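# Move the sand core from mould to plywood board

## Task

The long, round-nosed sand core sits in its seat inside the mould, and the plywood board next to the mould is bare. Lift the core out, set it on the board resting on its flat block, and release it.

## Robot and tools

Robot: two six-joint arms, left_arm and right_arm, each with a parallel two-finger gripper and a wrist camera (cam_left_wrist, cam_right_wrist, both 504x504 fisheye). In the shared scene frame the origin is on the table top midway between the arms, +z is up, +x points out over the table, and left_arm sits on the +y side (base near (+0.035, +0.238, 0) m), right_arm on the -y side (base near (+0.012, -0.334, 0) m). The arm names are not image sides.

execute_actions takes "actions", a list holding zero or one item, plus an optional boolean "pictures" (pictures come by default). An empty list only reports the current state. A move item is {"rows": [...], "steps": n}, with n from 1 to 15 (default 15); each step lasts 1/30 s. A wait item is {"steps": n} with no rows, n up to 300; it returns after that many steps counted from the previous result, and time spent composing the reply is included. A refused call moves nothing.

Each row is a single list of exactly 14 numbers covering both arms, always all 14 even if one arm stays still: left_arm waist, shoulder, elbow, wrist pitch, wrist yaw, wrist roll, gripper opening, then the same seven for right_arm. The six joint numbers are absolute target angles in radians, in the same form the Joint positions line prints; they are not offsets. Up to 15 rows may be given; row k is applied on step k, and the final row is held for any remaining steps. Stated joint ranges, per arm: waist -2.618 to 3.054, shoulder 0.000 to 3.142, elbow 0.000 to 3.142, wrist pitch -1.571 to 1.571, wrist yaw -1.571 to 1.571, wrist roll -2.094 to 2.094. True limits may differ by up to 0.036 rad either way. A target more than 0.036 rad beyond a range end, and farther out than the joint's last reported angle, gets the call refused; a target beyond the real end is clipped there, and the result may then say "joint sent to its limit" (possibly referring to an earlier action). Missing that line does not prove there is room left.

The opening number is on a scale from -1 (closed) to +1 (fully open, about 0.094 m between pads). Away from the ends, the fingers are driven until grip_measured equals the number you wrote. To hold something, command about 0.03 below the grip_measured seen on contact; a smaller margin grips more gently. Pads push with roughly 50-62 N at most, less on very thin parts, and can spike on first touch. Each gripper's reading may be offset by about 1 mm, consistently within a scene.

Motion is rate limited: each step the sent target stays within a fixed lead of the measured angle (waist 0.202, shoulder 0.258, elbow 0.238, wrist pitch 0.573, wrist yaw and roll 0.522 rad), and if the targets would shift the gripper more than 70 mm from where it is, all are pulled back proportionally. Long moves therefore need several calls. Between calls the arms keep heading for the last row sent until everything has nearly stopped or a step is HELD; after that only a fresh action resumes travel or pressing. Fingers still in motion finish moving.

Result lines: the state line gives, per arm, end_effector_position (metres, scene frame) and end_effector_quat_wxyz. That point lies between the finger pads, about 1 cm back from the tips; the fingers extend along the gripper's +z and open along its y. Reported hand positions can be off, more so at long reach. Joint positions and Joint velocities list each arm's six joints (rad, rad/s) followed by the pad gap (m, m/s). grip_measured is the opening on the command scale. "joint command not followed" means a clearance check altered or blocked some joint targets; the rest of the row still ran. HELD marks steps on which your row, wholly or partly, was not sent. MOTOR HOT appears from 75 °C; at 90 °C the hot arm is halted for 10 s, and at 100 °C it goes limp and drops what it holds (OVER-TEMPERATURE FAULT). Holding loads, even while idle, heats motors, so avoid long static holds.

Cameras: the prompt gives per-camera fisheye intrinsics K, distortion D and T_world_to_cam (world to camera, metres), computed from reported joints; expect small errors (about 0.5% focal, 1.5 px centre, 0.5 deg and 2.5 mm pose). Results with pictures list any camera whose numbers changed. zoom_image takes "camera" (cam_left_wrist or cam_right_wrist) and "region" [x0, y0, x1, y1] in pixels from the top-left, at most 504 by 504, and returns an enlarged view of that camera's latest image.

read_manual (optional "section", default "licences") only returns licence text. finished_scene takes "scene", the number of the current scene; it ends and grades it irreversibly, so call it only once the core rests on the board flat-block down and the gripper has let go.

Cautions: nothing may leave the table. Avoid dropping or slipping the core, slamming it down, and hard collisions or heavy pressing; never let the two arms strike or push each other. Brief external tugs on a held part or pushes on loose items can occur, so grip firmly and check the core's position afterwards. Fast, smooth, low-effort motion is preferred.

Each tool is called after "Emit:" as name([rows], argument=value, ...), one row to a line, values as JSON.

## Session

Emit:
execute_actions(actions=[])

Scene clock: 0.00 s of 4400.00 s.
left_arm: end_effector_position=(+0.4524, +0.5134, +0.3140) grip_measured=+1.000 end_effector_quat_wxyz=(+0.676, -0.723, +0.100, -0.106) | right_arm: end_effector_position=(+0.5108, -0.3025, +0.3792) grip_measured=+1.000 end_effector_quat_wxyz=(+0.632, -0.233, +0.684, +0.280)
Joint positions: left_arm=[ 0.289  1.735  1.314  0.301 -0.996 -1.69   0.094] | right_arm=[-0.341  1.711  1.52   0.111 -0.985  0.023  0.094]
Joint velocities: left_arm=[ 0.007 -0.022 -0.002 -0.051 -0.081 -0.007  0.   ] | right_arm=[ 0.007 -0.002 -0.007 -0.007 -0.037  0.007  0.   ]
Motor temperatures (°C, as the motors report them): left_arm=[26 26 26 25 27 24] | right_arm=[26 26 27 27 26 24]

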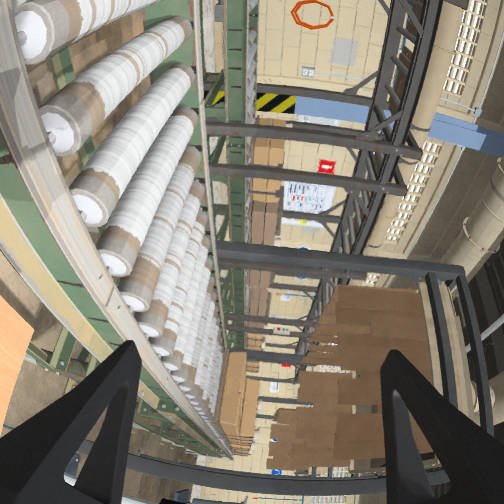

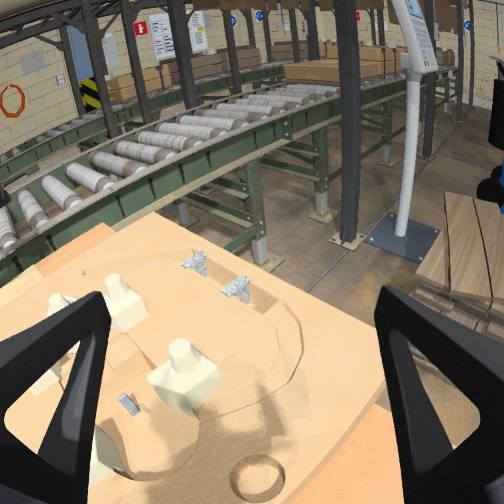

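Emit:
execute_actions([
  {"rows": [[0.25,1.7,1.34,0.15,-0.9,-1.52,1,-0.29,1.68,1.53,-0.02,-0.89,0.02,1],[0.21,1.67,1.37,0.0,-0.8,-1.35,1,-0.23,1.65,1.54,-0.15,-0.79,0.02,1],[0.17,1.63,1.40,-0.15,-0.7,-1.18,1,-0.18,1.62,1.54,-0.28,-0.69,0.02,1],[0.13,1.6,1.43,-0.3,-0.6,-1.01,1,-0.12,1.59,1.55,-0.41,-0.59,0.01,1],[0.09,1.57,1.46,-0.45,-0.5,-0.85,1,-0.07,1.56,1.56,-0.54,-0.49,0.01,1],[0.05,1.53,1.49,-0.6,-0.4,-0.68,1,-0.02,1.52,1.57,-0.68,-0.39,0.01,1],[0.01,1.5,1.51,-0.75,-0.3,-0.51,1,0.04,1.49,1.58,-0.81,-0.3,0.01,1],[-0.02,1.47,1.54,-0.9,-0.2,-0.34,1,0.09,1.46,1.58,-0.94,-0.2,0,1],[-0.06,1.43,1.57,-1.05,-0.1,-0.17,1,0.15,1.43,1.59,-1.07,-0.1,0,1],[-0.1,1.4,1.6,-1.2,0,0,1,0.2,1.4,1.6,-1.2,0,0,1]], "steps": 15},
], pictures=false)

Emit:
execute_actions([
  {"steps": 20},
])

Scene clock: 27.00 s of 4400.00 s.
left_arm: end_effector_position=(+0.4732, +0.2396, +0.3365) grip_measured=+1.000 end_effector_quat_wxyz=(+0.485, -0.340, +0.799, -0.104) | right_arm: end_effector_position=(+0.3618, -0.1883, +0.3000) grip_measured=+1.000 end_effector_quat_wxyz=(+0.350, -0.171, +0.911, +0.137)
Joint positions: left_arm=[-0.087  1.461  1.556 -0.647 -0.249 -0.763  0.094] | right_arm=[ 0.211  1.41   1.577 -0.983 -0.171  0.008  0.094]
Joint velocities: left_arm=[-0.359 -0.657  0.462 -2.249  1.443  2.337  0.   ] | right_arm=[-0.061 -0.315  0.139 -1.516  1.165 -0.037  0.   ]
Motor temperatures (°C, as the motors report them): left_arm=[26 28 28 28 27 24] | right_arm=[26 29 28 29 26 24]
Steps of this call (steps 1 to 90: nothing new was sent; then 23.50 s passed at rest; steps 91 to 105: all 15 steps of this action). Readings (joint positions):
91: left_arm=[0.287 1.733 1.315 0.287 -0.986 -1.669] | right_arm=[-0.337 1.710 1.520 0.099 -0.972 0.023]
92: left_arm=[0.279 1.728 1.320 0.243 -0.960 -1.619] | right_arm=[-0.323 1.704 1.520 0.063 -0.938 0.023]
94: left_arm=[0.238 1.705 1.343 0.093 -0.869 -1.462] | right_arm=[-0.256 1.678 1.520 -0.069 -0.828 0.022]
98: left_arm=[0.098 1.628 1.415 -0.192 -0.648 -1.202] | right_arm=[-0.018 1.580 1.528 -0.432 -0.560 0.018]
105: the state above

Scene clock: 27.67 s of 4400.00 s.
left_arm: end_effector_position=(+0.3718, +0.2028, +0.2740) grip_measured=+1.000 end_effector_quat_wxyz=(+0.281, +0.044, +0.959, -0.013) | right_arm: end_effector_position=(+0.3332, -0.2295, +0.2717) grip_measured=+1.000 end_effector_quat_wxyz=(+0.273, -0.145, +0.950, +0.048)
Joint positions: left_arm=[-0.1    1.401  1.588 -1.187 -0.01  -0.017  0.094] | right_arm=[ 0.206  1.401  1.582 -1.19  -0.01   0.005  0.094]
Joint velocities: left_arm=[ 0.007 -0.007 -0.012  0.022  0.022  0.051  0.   ] | right_arm=[ 0.002 -0.002  0.007 -0.081 -0.081  0.037  0.   ]
Motor temperatures (°C, as the motors report them): left_arm=[26 28 28 28 27 24] | right_arm=[26 29 28 29 26 24]
Steps of this call (steps 1 to 20: the robot went on to your last target). Readings (joint positions):
1: left_arm=[-0.096 1.440 1.569 -0.724 -0.206 -0.682] | right_arm=[0.209 1.402 1.580 -1.027 -0.137 0.007]
2: left_arm=[-0.100 1.423 1.579 -0.801 -0.167 -0.593] | right_arm=[0.207 1.399 1.582 -1.062 -0.111 0.007]
4: left_arm=[-0.100 1.403 1.588 -0.936 -0.109 -0.403] | right_arm=[0.206 1.400 1.582 -1.112 -0.072 0.006]
8: left_arm=[-0.100 1.401 1.588 -1.098 -0.046 -0.167] | right_arm=[0.206 1.401 1.582 -1.164 -0.033 0.005]
20: the state above
camera_calibration (this result's frames):
cam_left_wrist: T_world_to_cam=[[-0.0653411, -0.997444, -0.0289225, 0.241703], [-0.996865, 0.0639524, 0.0465852, 0.39319], [-0.0446165, 0.0318757, -0.998496, 0.384277], [0, 0, 0, 1]] pos_world=[0.424895, 0.20369, 0.372373]
cam_right_wrist: T_world_to_cam=[[0.27102, -0.962413, -0.0175635, -0.311067], [-0.962246, -0.271359, 0.0211454, 0.275598], [-0.0251167, 0.0111695, -0.999622, 0.380685], [0, 0, 0, 1]] pos_world=[0.35906, -0.228841, 0.36925]

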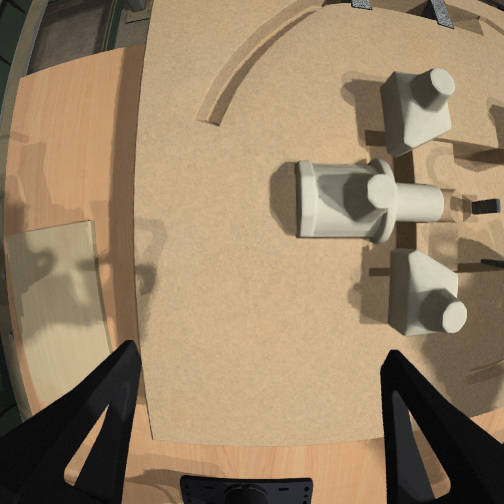

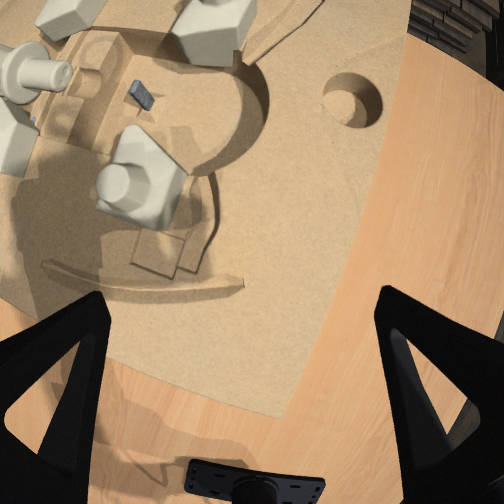

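Emit:
zoom_image(camera="cam_left_wrist", region=[250, 50, 504, 350])

Emit:
zoom_image(camera="cam_right_wrist", region=[0, 0, 280, 280])

Region (250, 50, 504, 350) of cam_left_wrist's 504x504 image, scaled by 1.680, with more detail than that image has; it fills the left 427 columns of this view, and the rest is white.

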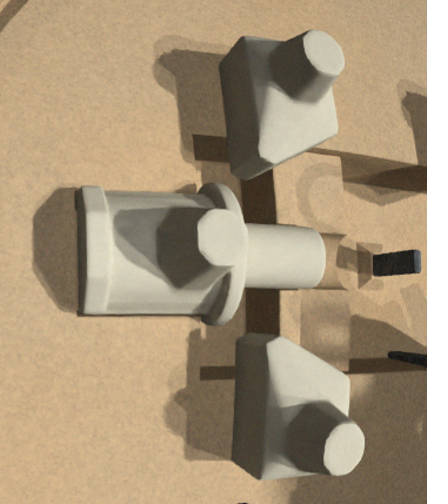

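Region (0, 0, 280, 280) of cam_right_wrist's 504x504 image, scaled by 1.800, with more detail than that image has.

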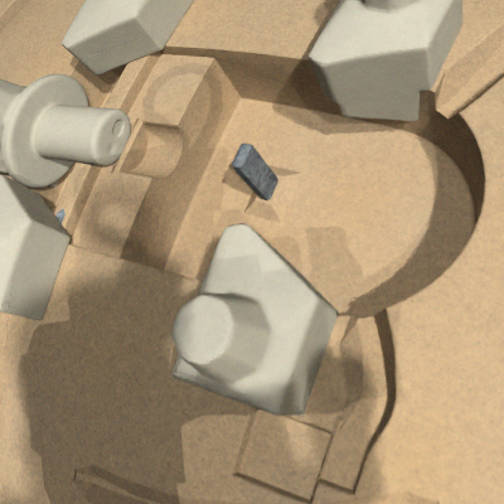

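Emit:
execute_actions([
  {"rows": [[-0.12,1.4,1.6,-1.2,0,0,1,0.2,1.4,1.6,-1.2,0,0,1],[-0.14,1.41,1.6,-1.2,0,0,1,0.2,1.4,1.6,-1.2,0,0,1],[-0.17,1.42,1.6,-1.2,0,0,1,0.2,1.4,1.6,-1.2,0,0,1],[-0.2,1.44,1.6,-1.19,0,0,1,0.2,1.4,1.6,-1.2,0,0,1],[-0.23,1.46,1.6,-1.18,0,0,1,0.2,1.4,1.6,-1.2,0,0,1],[-0.26,1.48,1.6,-1.16,0,0,1,0.2,1.4,1.6,-1.2,0,0,1],[-0.28,1.50,1.6,-1.14,0,0,1,0.2,1.4,1.6,-1.2,0,0,1],[-0.30,1.52,1.6,-1.12,0,0,1,0.2,1.4,1.6,-1.2,0,0,1],[-0.31,1.54,1.6,-1.10,0,0,1,0.2,1.4,1.6,-1.2,0,0,1],[-0.32,1.55,1.6,-1.08,0,0,1,0.2,1.4,1.6,-1.2,0,0,1]], "steps": 15},
], pictures=false)

Emit:
execute_actions([
  {"steps": 10},
])

Scene clock: 108.20 s of 4400.00 s.
left_arm: end_effector_position=(+0.3915, +0.1164, +0.2283) grip_measured=+1.000 end_effector_quat_wxyz=(+0.236, +0.158, +0.958, -0.040) | right_arm: end_effector_position=(+0.3330, -0.2298, +0.2716) grip_measured=+1.000 end_effector_quat_wxyz=(+0.273, -0.145, +0.950, +0.047)
Joint positions: left_arm=[-0.319  1.564  1.588 -1.112 -0.001 -0.005  0.094] | right_arm=[ 0.206  1.401  1.582 -1.191 -0.008  0.005  0.094]
Joint velocities: left_arm=[-0.017  0.027  0.012  0.081  0.007 -0.081  0.   ] | right_arm=[-0.012 -0.007 -0.012  0.007 -0.022  0.007  0.   ]
Motor temperatures (°C, as the motors report them): left_arm=[26 27 28 29 27 24] | right_arm=[26 27 29 29 26 24]
Steps of this call (steps 1 to 30: the robot went on to your last target; steps 31 to 90: nothing new was sent; then 77.03 s passed at rest; steps 91 to 105: all 15 steps of this action). Readings (joint positions):
91: left_arm=[-0.102 1.401 1.588 -1.192 -0.009 -0.006] | right_arm=[0.206 1.401 1.582 -1.191 -0.008 0.005]
92: left_arm=[-0.107 1.401 1.588 -1.192 -0.009 -0.006] | right_arm=[0.206 1.401 1.582 -1.191 -0.008 0.005]
94: left_arm=[-0.137 1.403 1.588 -1.192 -0.010 -0.006] | right_arm=[0.206 1.401 1.582 -1.191 -0.008 0.005]
98: left_arm=[-0.253 1.450 1.588 -1.176 -0.008 -0.006] | right_arm=[0.206 1.401 1.582 -1.191 -0.008 0.005]
105: the state above

Scene clock: 108.53 s of 4400.00 s.
left_arm: end_effector_position=(+0.3947, +0.1153, +0.2301) grip_measured=+1.000 end_effector_quat_wxyz=(+0.243, +0.157, +0.956, -0.041) | right_arm: end_effector_position=(+0.3330, -0.2298, +0.2716) grip_measured=+1.000 end_effector_quat_wxyz=(+0.273, -0.145, +0.950, +0.047)
Joint positions: left_arm=[-0.319  1.564  1.588 -1.096 -0.001 -0.005  0.094] | right_arm=[ 0.206  1.401  1.582 -1.191 -0.008  0.005  0.094]
Joint velocities: left_arm=[ 0.002 -0.002  0.002 -0.022 -0.081  0.007  0.   ] | right_arm=[-0.007 -0.022 -0.007  0.007 -0.037 -0.066  0.   ]
Motor temperatures (°C, as the motors report them): left_arm=[26 27 28 29 27 24] | right_arm=[26 27 29 29 26 24]
Steps of this call (steps 1 to 10: the robot went on to your last target). Readings (joint positions):
1: left_arm=[-0.319 1.564 1.588 -1.109 -0.001 -0.005] | right_arm=[0.206 1.401 1.582 -1.191 -0.008 0.005]
2: left_arm=[-0.319 1.564 1.588 -1.106 -0.001 -0.005] | right_arm=[0.206 1.401 1.582 -1.191 -0.008 0.005]
4: left_arm=[-0.319 1.564 1.588 -1.101 -0.001 -0.005] | right_arm=[0.206 1.401 1.582 -1.191 -0.008 0.005]
8: left_arm=[-0.319 1.564 1.588 -1.097 -0.001 -0.005] | right_arm=[0.206 1.401 1.582 -1.191 -0.008 0.005]
10: the state above
camera_calibration (this result's frames):
cam_left_wrist: T_world_to_cam=[[-0.297341, -0.954322, -0.0292989, 0.241326], [-0.949069, 0.292078, 0.118143, 0.361999], [-0.104189, 0.0629355, -0.992564, 0.362818], [0, 0, 0, 1]] pos_world=[0.45312, 0.101737, 0.324423]
cam_right_wrist: T_world_to_cam=[[0.270226, -0.96266, -0.016237, -0.311501], [-0.962451, -0.270543, 0.0222489, 0.275326], [-0.0258109, 0.00961506, -0.999621, 0.380405], [0, 0, 0, 1]] pos_world=[0.358982, -0.22904, 0.369077]

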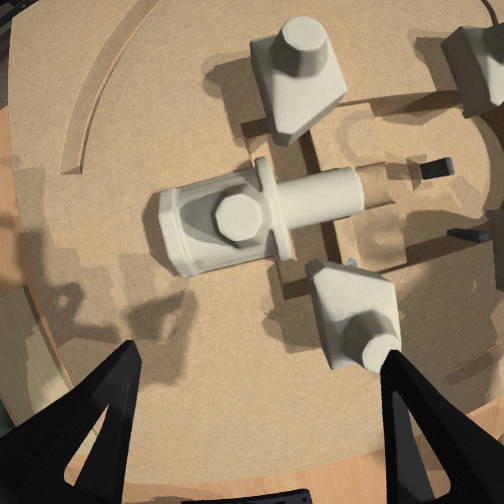

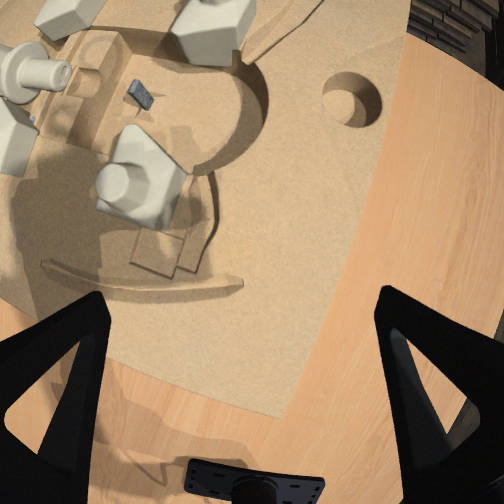

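Emit:
zoom_image(camera="cam_left_wrist", region=[140, 110, 420, 310])

Region (140, 110, 420, 310) of cam_left_wrist's 504x504 image, scaled by 1.800, with more detail than that image has; it fills the top 360 rows of this view, and the rest is white.

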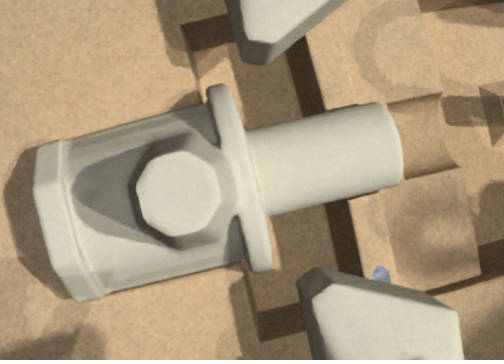

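Emit:
execute_actions([
  {"rows": [[-0.318,1.58,1.62,-1.11,-0.005,-0.02,0.95,0.2,1.4,1.6,-1.2,0,0,1],[-0.317,1.61,1.655,-1.13,-0.01,-0.035,0.9,0.2,1.4,1.6,-1.2,0,0,1],[-0.316,1.645,1.695,-1.155,-0.015,-0.055,0.85,0.2,1.4,1.6,-1.2,0,0,1],[-0.315,1.685,1.74,-1.18,-0.02,-0.075,0.8,0.2,1.4,1.6,-1.2,0,0,1],[-0.314,1.725,1.785,-1.205,-0.025,-0.095,0.7,0.2,1.4,1.6,-1.2,0,0,1],[-0.312,1.77,1.83,-1.235,-0.03,-0.115,0.6,0.2,1.4,1.6,-1.2,0,0,1],[-0.31,1.815,1.88,-1.265,-0.036,-0.14,0.5,0.2,1.4,1.6,-1.2,0,0,1],[-0.309,1.86,1.925,-1.29,-0.042,-0.16,0.45,0.2,1.4,1.6,-1.2,0,0,1],[-0.308,1.90,1.97,-1.315,-0.047,-0.18,0.4,0.2,1.4,1.6,-1.2,0,0,1],[-0.307,1.935,2.01,-1.34,-0.052,-0.2,0.35,0.2,1.4,1.6,-1.2,0,0,1],[-0.306,1.965,2.04,-1.36,-0.055,-0.215,0.3,0.2,1.4,1.6,-1.2,0,0,1],[-0.305,1.99,2.065,-1.375,-0.058,-0.225,0.25,0.2,1.4,1.6,-1.2,0,0,1],[-0.304,2.005,2.08,-1.384,-0.059,-0.234,0.2,0.2,1.4,1.6,-1.2,0,0,1]], "steps": 15},
], pictures=false)

Emit:
execute_actions([
  {"steps": 15},
])

Scene clock: 221.63 s of 4400.00 s.
left_arm: end_effector_position=(+0.4601, +0.1029, +0.1913) grip_measured=+0.203 end_effector_quat_wxyz=(+0.151, +0.064, +0.986, -0.020) | right_arm: end_effector_position=(+0.3330, -0.2298, +0.2716) grip_measured=+1.000 end_effector_quat_wxyz=(+0.273, -0.145, +0.950, +0.047)
Joint positions: left_arm=[-0.313  2.     2.039 -1.307 -0.039 -0.189  0.057] | right_arm=[ 0.206  1.401  1.582 -1.191 -0.008  0.005  0.094]
Joint velocities: left_arm=[ 0.037  0.452  0.046 -0.33  -0.051 -0.198 -0.002] | right_arm=[-0.002 -0.012 -0.002 -0.037 -0.037  0.007  0.   ]
Motor temperatures (°C, as the motors report them): left_arm=[26 28 29 31 27 24] | right_arm=[26 28 30 30 26 24]
Steps of this call (steps 1 to 30: the robot went on to your last target; steps 31 to 90: nothing new was sent; then 109.60 s passed at rest; steps 91 to 105: all 15 steps of this action). Readings (joint positions):
91: left_arm=[-0.319 1.564 1.588 -1.095 -0.001 -0.006] | right_arm=[0.206 1.401 1.582 -1.191 -0.008 0.005]
92: left_arm=[-0.319 1.568 1.594 -1.103 -0.001 -0.010] | right_arm=[0.206 1.401 1.582 -1.191 -0.008 0.005]
94: left_arm=[-0.319 1.603 1.647 -1.136 -0.002 -0.026] | right_arm=[0.206 1.401 1.582 -1.191 -0.008 0.005]
98: left_arm=[-0.319 1.751 1.832 -1.198 -0.015 -0.082] | right_arm=[0.206 1.401 1.582 -1.191 -0.008 0.005]
105: the state above

Scene clock: 222.13 s of 4400.00 s.
left_arm: end_effector_position=(+0.4493, +0.1090, +0.1818) grip_measured=+0.202 end_effector_quat_wxyz=(+0.116, +0.045, +0.992, -0.009) | right_arm: end_effector_position=(+0.3330, -0.2298, +0.2716) grip_measured=+1.000 end_effector_quat_wxyz=(+0.273, -0.145, +0.950, +0.047)
Joint positions: left_arm=[-0.311  2.022  2.053 -1.374 -0.046 -0.227  0.056] | right_arm=[ 0.206  1.401  1.582 -1.191 -0.008  0.005  0.094]
Joint velocities: left_arm=[-0.002 -0.017 -0.002  0.007  0.022  0.037 -0.   ] | right_arm=[ 0.007  0.007  0.012  0.066 -0.11  -0.022  0.   ]
Motor temperatures (°C, as the motors report them): left_arm=[26 29 29 31 27 24] | right_arm=[26 28 30 30 26 24]
Steps of this call (steps 1 to 15: the robot went on to your last target). Readings (joint positions):
1: left_arm=[-0.312 2.012 2.039 -1.319 -0.040 -0.196] | right_arm=[0.206 1.401 1.582 -1.191 -0.008 0.005]
2: left_arm=[-0.311 2.019 2.039 -1.332 -0.042 -0.203] | right_arm=[0.206 1.401 1.582 -1.191 -0.008 0.005]
4: left_arm=[-0.311 2.022 2.039 -1.351 -0.044 -0.212] | right_arm=[0.206 1.401 1.582 -1.191 -0.008 0.005]
8: left_arm=[-0.311 2.022 2.052 -1.367 -0.046 -0.222] | right_arm=[0.206 1.401 1.582 -1.191 -0.008 0.005]
15: the state above
camera_calibration (this result's frames):
cam_left_wrist: T_world_to_cam=[[-0.0757346, -0.996689, -0.029576, 0.155259], [-0.92512, 0.0591674, 0.375037, 0.38928], [-0.372045, 0.0557646, -0.926538, 0.430057], [0, 0, 0, 1]] pos_world=[0.531889, 0.107731, 0.257062]
cam_right_wrist: T_world_to_cam=[[0.270226, -0.96266, -0.016237, -0.311501], [-0.962451, -0.270543, 0.0222489, 0.275326], [-0.0258109, 0.00961506, -0.999621, 0.380405], [0, 0, 0, 1]] pos_world=[0.358982, -0.22904, 0.369077]

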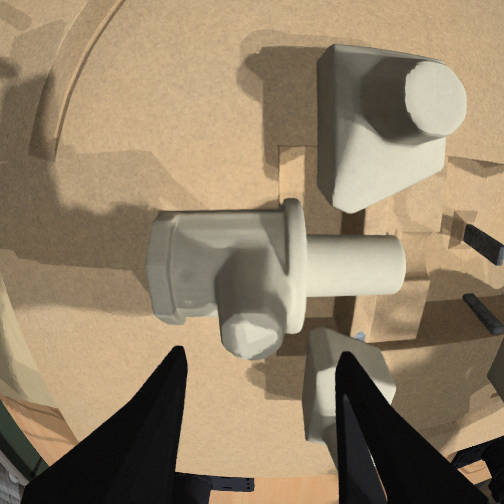

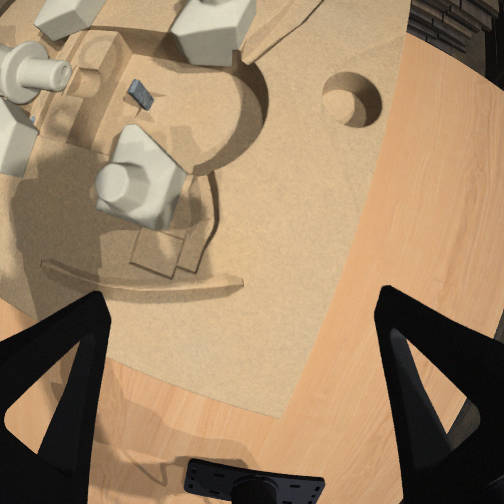

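Emit:
execute_actions([
  {"rows": [[-0.301,2.0,2.065,-1.375,-0.064,-0.236,0.2,0.2,1.4,1.6,-1.2,0,0,1],[-0.298,1.995,2.045,-1.355,-0.068,-0.238,0.2,0.2,1.4,1.6,-1.2,0,0,1],[-0.296,1.99,2.02,-1.33,-0.072,-0.24,0.2,0.2,1.4,1.6,-1.2,0,0,1],[-0.296,1.984,1.995,-1.305,-0.072,-0.24,0.2,0.2,1.4,1.6,-1.2,0,0,1],[-0.296,1.978,1.97,-1.28,-0.072,-0.24,0.2,0.2,1.4,1.6,-1.2,0,0,1],[-0.296,1.973,1.945,-1.255,-0.072,-0.24,0.2,0.2,1.4,1.6,-1.2,0,0,1],[-0.296,1.968,1.92,-1.235,-0.072,-0.24,0.2,0.2,1.4,1.6,-1.2,0,0,1],[-0.296,1.964,1.895,-1.215,-0.072,-0.24,0.2,0.2,1.4,1.6,-1.2,0,0,1],[-0.296,1.961,1.87,-1.195,-0.072,-0.24,0.2,0.2,1.4,1.6,-1.2,0,0,1],[-0.296,1.958,1.85,-1.175,-0.072,-0.24,0.2,0.2,1.4,1.6,-1.2,0,0,1],[-0.296,1.956,1.83,-1.16,-0.072,-0.24,0.2,0.2,1.4,1.6,-1.2,0,0,1],[-0.296,1.955,1.815,-1.15,-0.072,-0.24,0.2,0.2,1.4,1.6,-1.2,0,0,1],[-0.296,1.954,1.805,-1.142,-0.072,-0.24,0.2,0.2,1.4,1.6,-1.2,0,0,1]], "steps": 15},
], pictures=false)

Emit:
execute_actions([
  {"steps": 15},
])

Scene clock: 254.87 s of 4400.00 s.
left_arm: end_effector_position=(+0.4452, +0.1157, +0.1347) grip_measured=+0.202 end_effector_quat_wxyz=(+0.105, +0.037, +0.994, -0.001) | right_arm: end_effector_position=(+0.3330, -0.2298, +0.2716) grip_measured=+1.000 end_effector_quat_wxyz=(+0.273, -0.145, +0.950, +0.047)
Joint positions: left_arm=[-0.303  1.986  1.816 -1.197 -0.055 -0.235  0.056] | right_arm=[ 0.206  1.401  1.582 -1.191 -0.008  0.005  0.094]
Joint velocities: left_arm=[-0.012 -0.017 -0.125  0.227 -0.051  0.022 -0.   ] | right_arm=[-0.002  0.012 -0.007 -0.095 -0.037  0.037  0.   ]
Motor temperatures (°C, as the motors report them): left_arm=[26 31 30 29 28 24] | right_arm=[26 28 30 30 26 24]
Steps of this call (steps 1 to 15: the robot went on to your last target; steps 16 to 90: nothing new was sent; then 29.23 s passed at rest; steps 91 to 105: all 15 steps of this action). Readings (joint positions):
91: left_arm=[-0.311 2.022 2.053 -1.376 -0.047 -0.228] | right_arm=[0.206 1.401 1.582 -1.191 -0.008 0.005]
92: left_arm=[-0.311 2.022 2.053 -1.375 -0.048 -0.229] | right_arm=[0.206 1.401 1.582 -1.191 -0.008 0.005]
94: left_arm=[-0.309 2.018 2.039 -1.360 -0.051 -0.230] | right_arm=[0.206 1.401 1.582 -1.191 -0.008 0.005]
98: left_arm=[-0.304 1.995 1.953 -1.297 -0.057 -0.233] | right_arm=[0.206 1.401 1.582 -1.191 -0.008 0.005]
105: the state above

Scene clock: 255.37 s of 4400.00 s.
left_arm: end_effector_position=(+0.4537, +0.1139, +0.1359) grip_measured=+0.202 end_effector_quat_wxyz=(+0.123, +0.036, +0.992, -0.004) | right_arm: end_effector_position=(+0.3330, -0.2298, +0.2716) grip_measured=+1.000 end_effector_quat_wxyz=(+0.273, -0.145, +0.950, +0.047)
Joint positions: left_arm=[-0.302  1.986  1.813 -1.158 -0.059 -0.235  0.056] | right_arm=[ 0.206  1.401  1.582 -1.191 -0.008  0.005  0.094]
Joint velocities: left_arm=[ 0.022 -0.002 -0.017  0.022 -0.037 -0.081  0.001] | right_arm=[-0.012 -0.002 -0.002 -0.007 -0.007 -0.066  0.   ]
Motor temperatures (°C, as the motors report them): left_arm=[26 31 30 29 28 24] | right_arm=[26 28 30 30 26 24]
Steps of this call (steps 1 to 15: the robot went on to your last target). Readings (joint positions):
1: left_arm=[-0.303 1.986 1.813 -1.190 -0.055 -0.235] | right_arm=[0.206 1.401 1.582 -1.191 -0.008 0.005]
2: left_arm=[-0.303 1.986 1.813 -1.184 -0.056 -0.235] | right_arm=[0.206 1.401 1.582 -1.191 -0.008 0.005]
4: left_arm=[-0.302 1.986 1.813 -1.174 -0.058 -0.235] | right_arm=[0.206 1.401 1.582 -1.191 -0.008 0.005]
8: left_arm=[-0.302 1.986 1.813 -1.163 -0.059 -0.235] | right_arm=[0.206 1.401 1.582 -1.191 -0.008 0.005]
15: the state above
camera_calibration (this result's frames):
cam_left_wrist: T_world_to_cam=[[-0.0558369, -0.997766, -0.0366791, 0.151198], [-0.931424, 0.038822, 0.361858, 0.417293], [-0.359626, 0.0543689, -0.931511, 0.384096], [0, 0, 0, 1]] pos_world=[0.53525, 0.113778, 0.212335]
cam_right_wrist: T_world_to_cam=[[0.270226, -0.96266, -0.016237, -0.311501], [-0.962451, -0.270543, 0.0222489, 0.275326], [-0.0258109, 0.00961506, -0.999621, 0.380405], [0, 0, 0, 1]] pos_world=[0.358982, -0.22904, 0.369077]

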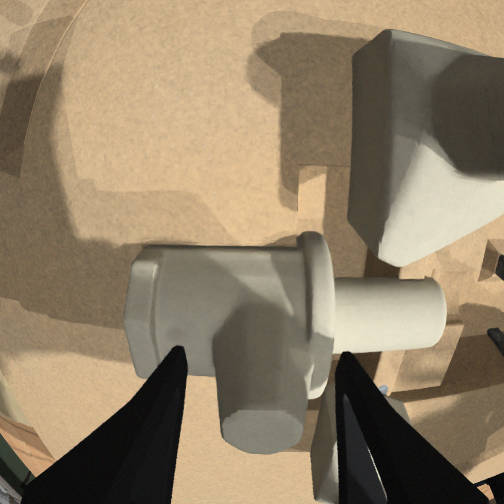

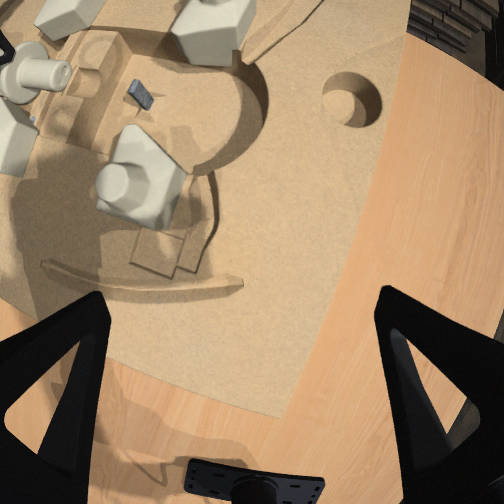

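Emit:
execute_actions([
  {"rows": [[-0.296,1.954,1.805,-1.142,-0.072,-0.24,0.12,0.2,1.4,1.6,-1.2,0,0,1],[-0.296,1.954,1.805,-1.142,-0.072,-0.24,0.04,0.2,1.4,1.6,-1.2,0,0,1],[-0.296,1.954,1.805,-1.142,-0.072,-0.24,-0.04,0.2,1.4,1.6,-1.2,0,0,1],[-0.296,1.954,1.805,-1.142,-0.072,-0.24,-0.12,0.2,1.4,1.6,-1.2,0,0,1],[-0.296,1.954,1.805,-1.142,-0.072,-0.24,-0.2,0.2,1.4,1.6,-1.2,0,0,1],[-0.296,1.954,1.805,-1.142,-0.072,-0.24,-0.26,0.2,1.4,1.6,-1.2,0,0,1],[-0.296,1.954,1.805,-1.142,-0.072,-0.24,-0.31,0.2,1.4,1.6,-1.2,0,0,1],[-0.296,1.954,1.805,-1.142,-0.072,-0.24,-0.34,0.2,1.4,1.6,-1.2,0,0,1],[-0.296,1.954,1.805,-1.142,-0.072,-0.24,-0.36,0.2,1.4,1.6,-1.2,0,0,1],[-0.296,1.954,1.805,-1.142,-0.072,-0.24,-0.38,0.2,1.4,1.6,-1.2,0,0,1],[-0.296,1.954,1.805,-1.142,-0.072,-0.24,-0.39,0.2,1.4,1.6,-1.2,0,0,1],[-0.296,1.954,1.805,-1.142,-0.072,-0.24,-0.40,0.2,1.4,1.6,-1.2,0,0,1]], "steps": 15},
])

Scene clock: 288.67 s of 4400.00 s.
left_arm: end_effector_position=(+0.4540, +0.1100, +0.1361) grip_measured=-0.127 end_effector_quat_wxyz=(+0.123, +0.036, +0.992, -0.013) | right_arm: end_effector_position=(+0.3330, -0.2298, +0.2716) grip_measured=+1.000 end_effector_quat_wxyz=(+0.273, -0.145, +0.950, +0.047)
Joint positions: left_arm=[-0.304  1.986  1.813 -1.152 -0.043 -0.237  0.041] | right_arm=[ 0.206  1.401  1.582 -1.191 -0.008  0.005  0.094]
Joint velocities: left_arm=[-0.002 -0.012 -0.007  0.007 -0.051  0.051 -0.001] | right_arm=[-0.007 -0.002  0.002  0.066 -0.007  0.007  0.   ]
Motor temperatures (°C, as the motors report them): left_arm=[26 32 29 29 28 24] | right_arm=[26 28 30 30 26 24]
Steps of this call (steps 1 to 15: the robot went on to your last target; steps 16 to 90: nothing new was sent; then 29.80 s passed at rest; steps 91 to 105: all 15 steps of this action). Readings (joint positions):
91: left_arm=[-0.302 1.986 1.813 -1.157 -0.059 -0.235] | right_arm=[0.206 1.401 1.582 -1.191 -0.008 0.005]
92: left_arm=[-0.302 1.986 1.813 -1.157 -0.056 -0.235] | right_arm=[0.206 1.401 1.582 -1.191 -0.008 0.005]
94: left_arm=[-0.304 1.986 1.813 -1.153 -0.045 -0.235] | right_arm=[0.206 1.401 1.582 -1.191 -0.008 0.005]
98: left_arm=[-0.304 1.986 1.813 -1.152 -0.043 -0.237] | right_arm=[0.206 1.401 1.582 -1.191 -0.008 0.005]
105: the state above
camera_calibration (this result's frames):
cam_left_wrist: T_world_to_cam=[[-0.0589739, -0.998068, -0.0195347, 0.146402], [-0.931489, 0.0479822, 0.36059, 0.416777], [-0.358956, 0.0394618, -0.93252, 0.386049], [0, 0, 0, 1]] pos_world=[0.535431, 0.110887, 0.212572]
cam_right_wrist: T_world_to_cam=[[0.270226, -0.96266, -0.016237, -0.311501], [-0.962451, -0.270543, 0.0222489, 0.275326], [-0.0258109, 0.00961506, -0.999621, 0.380405], [0, 0, 0, 1]] pos_world=[0.358982, -0.22904, 0.369077]

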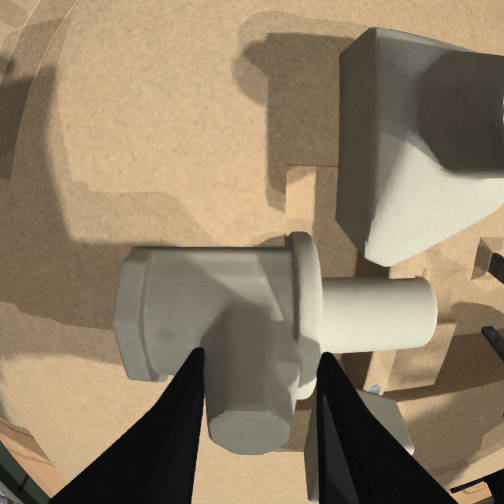

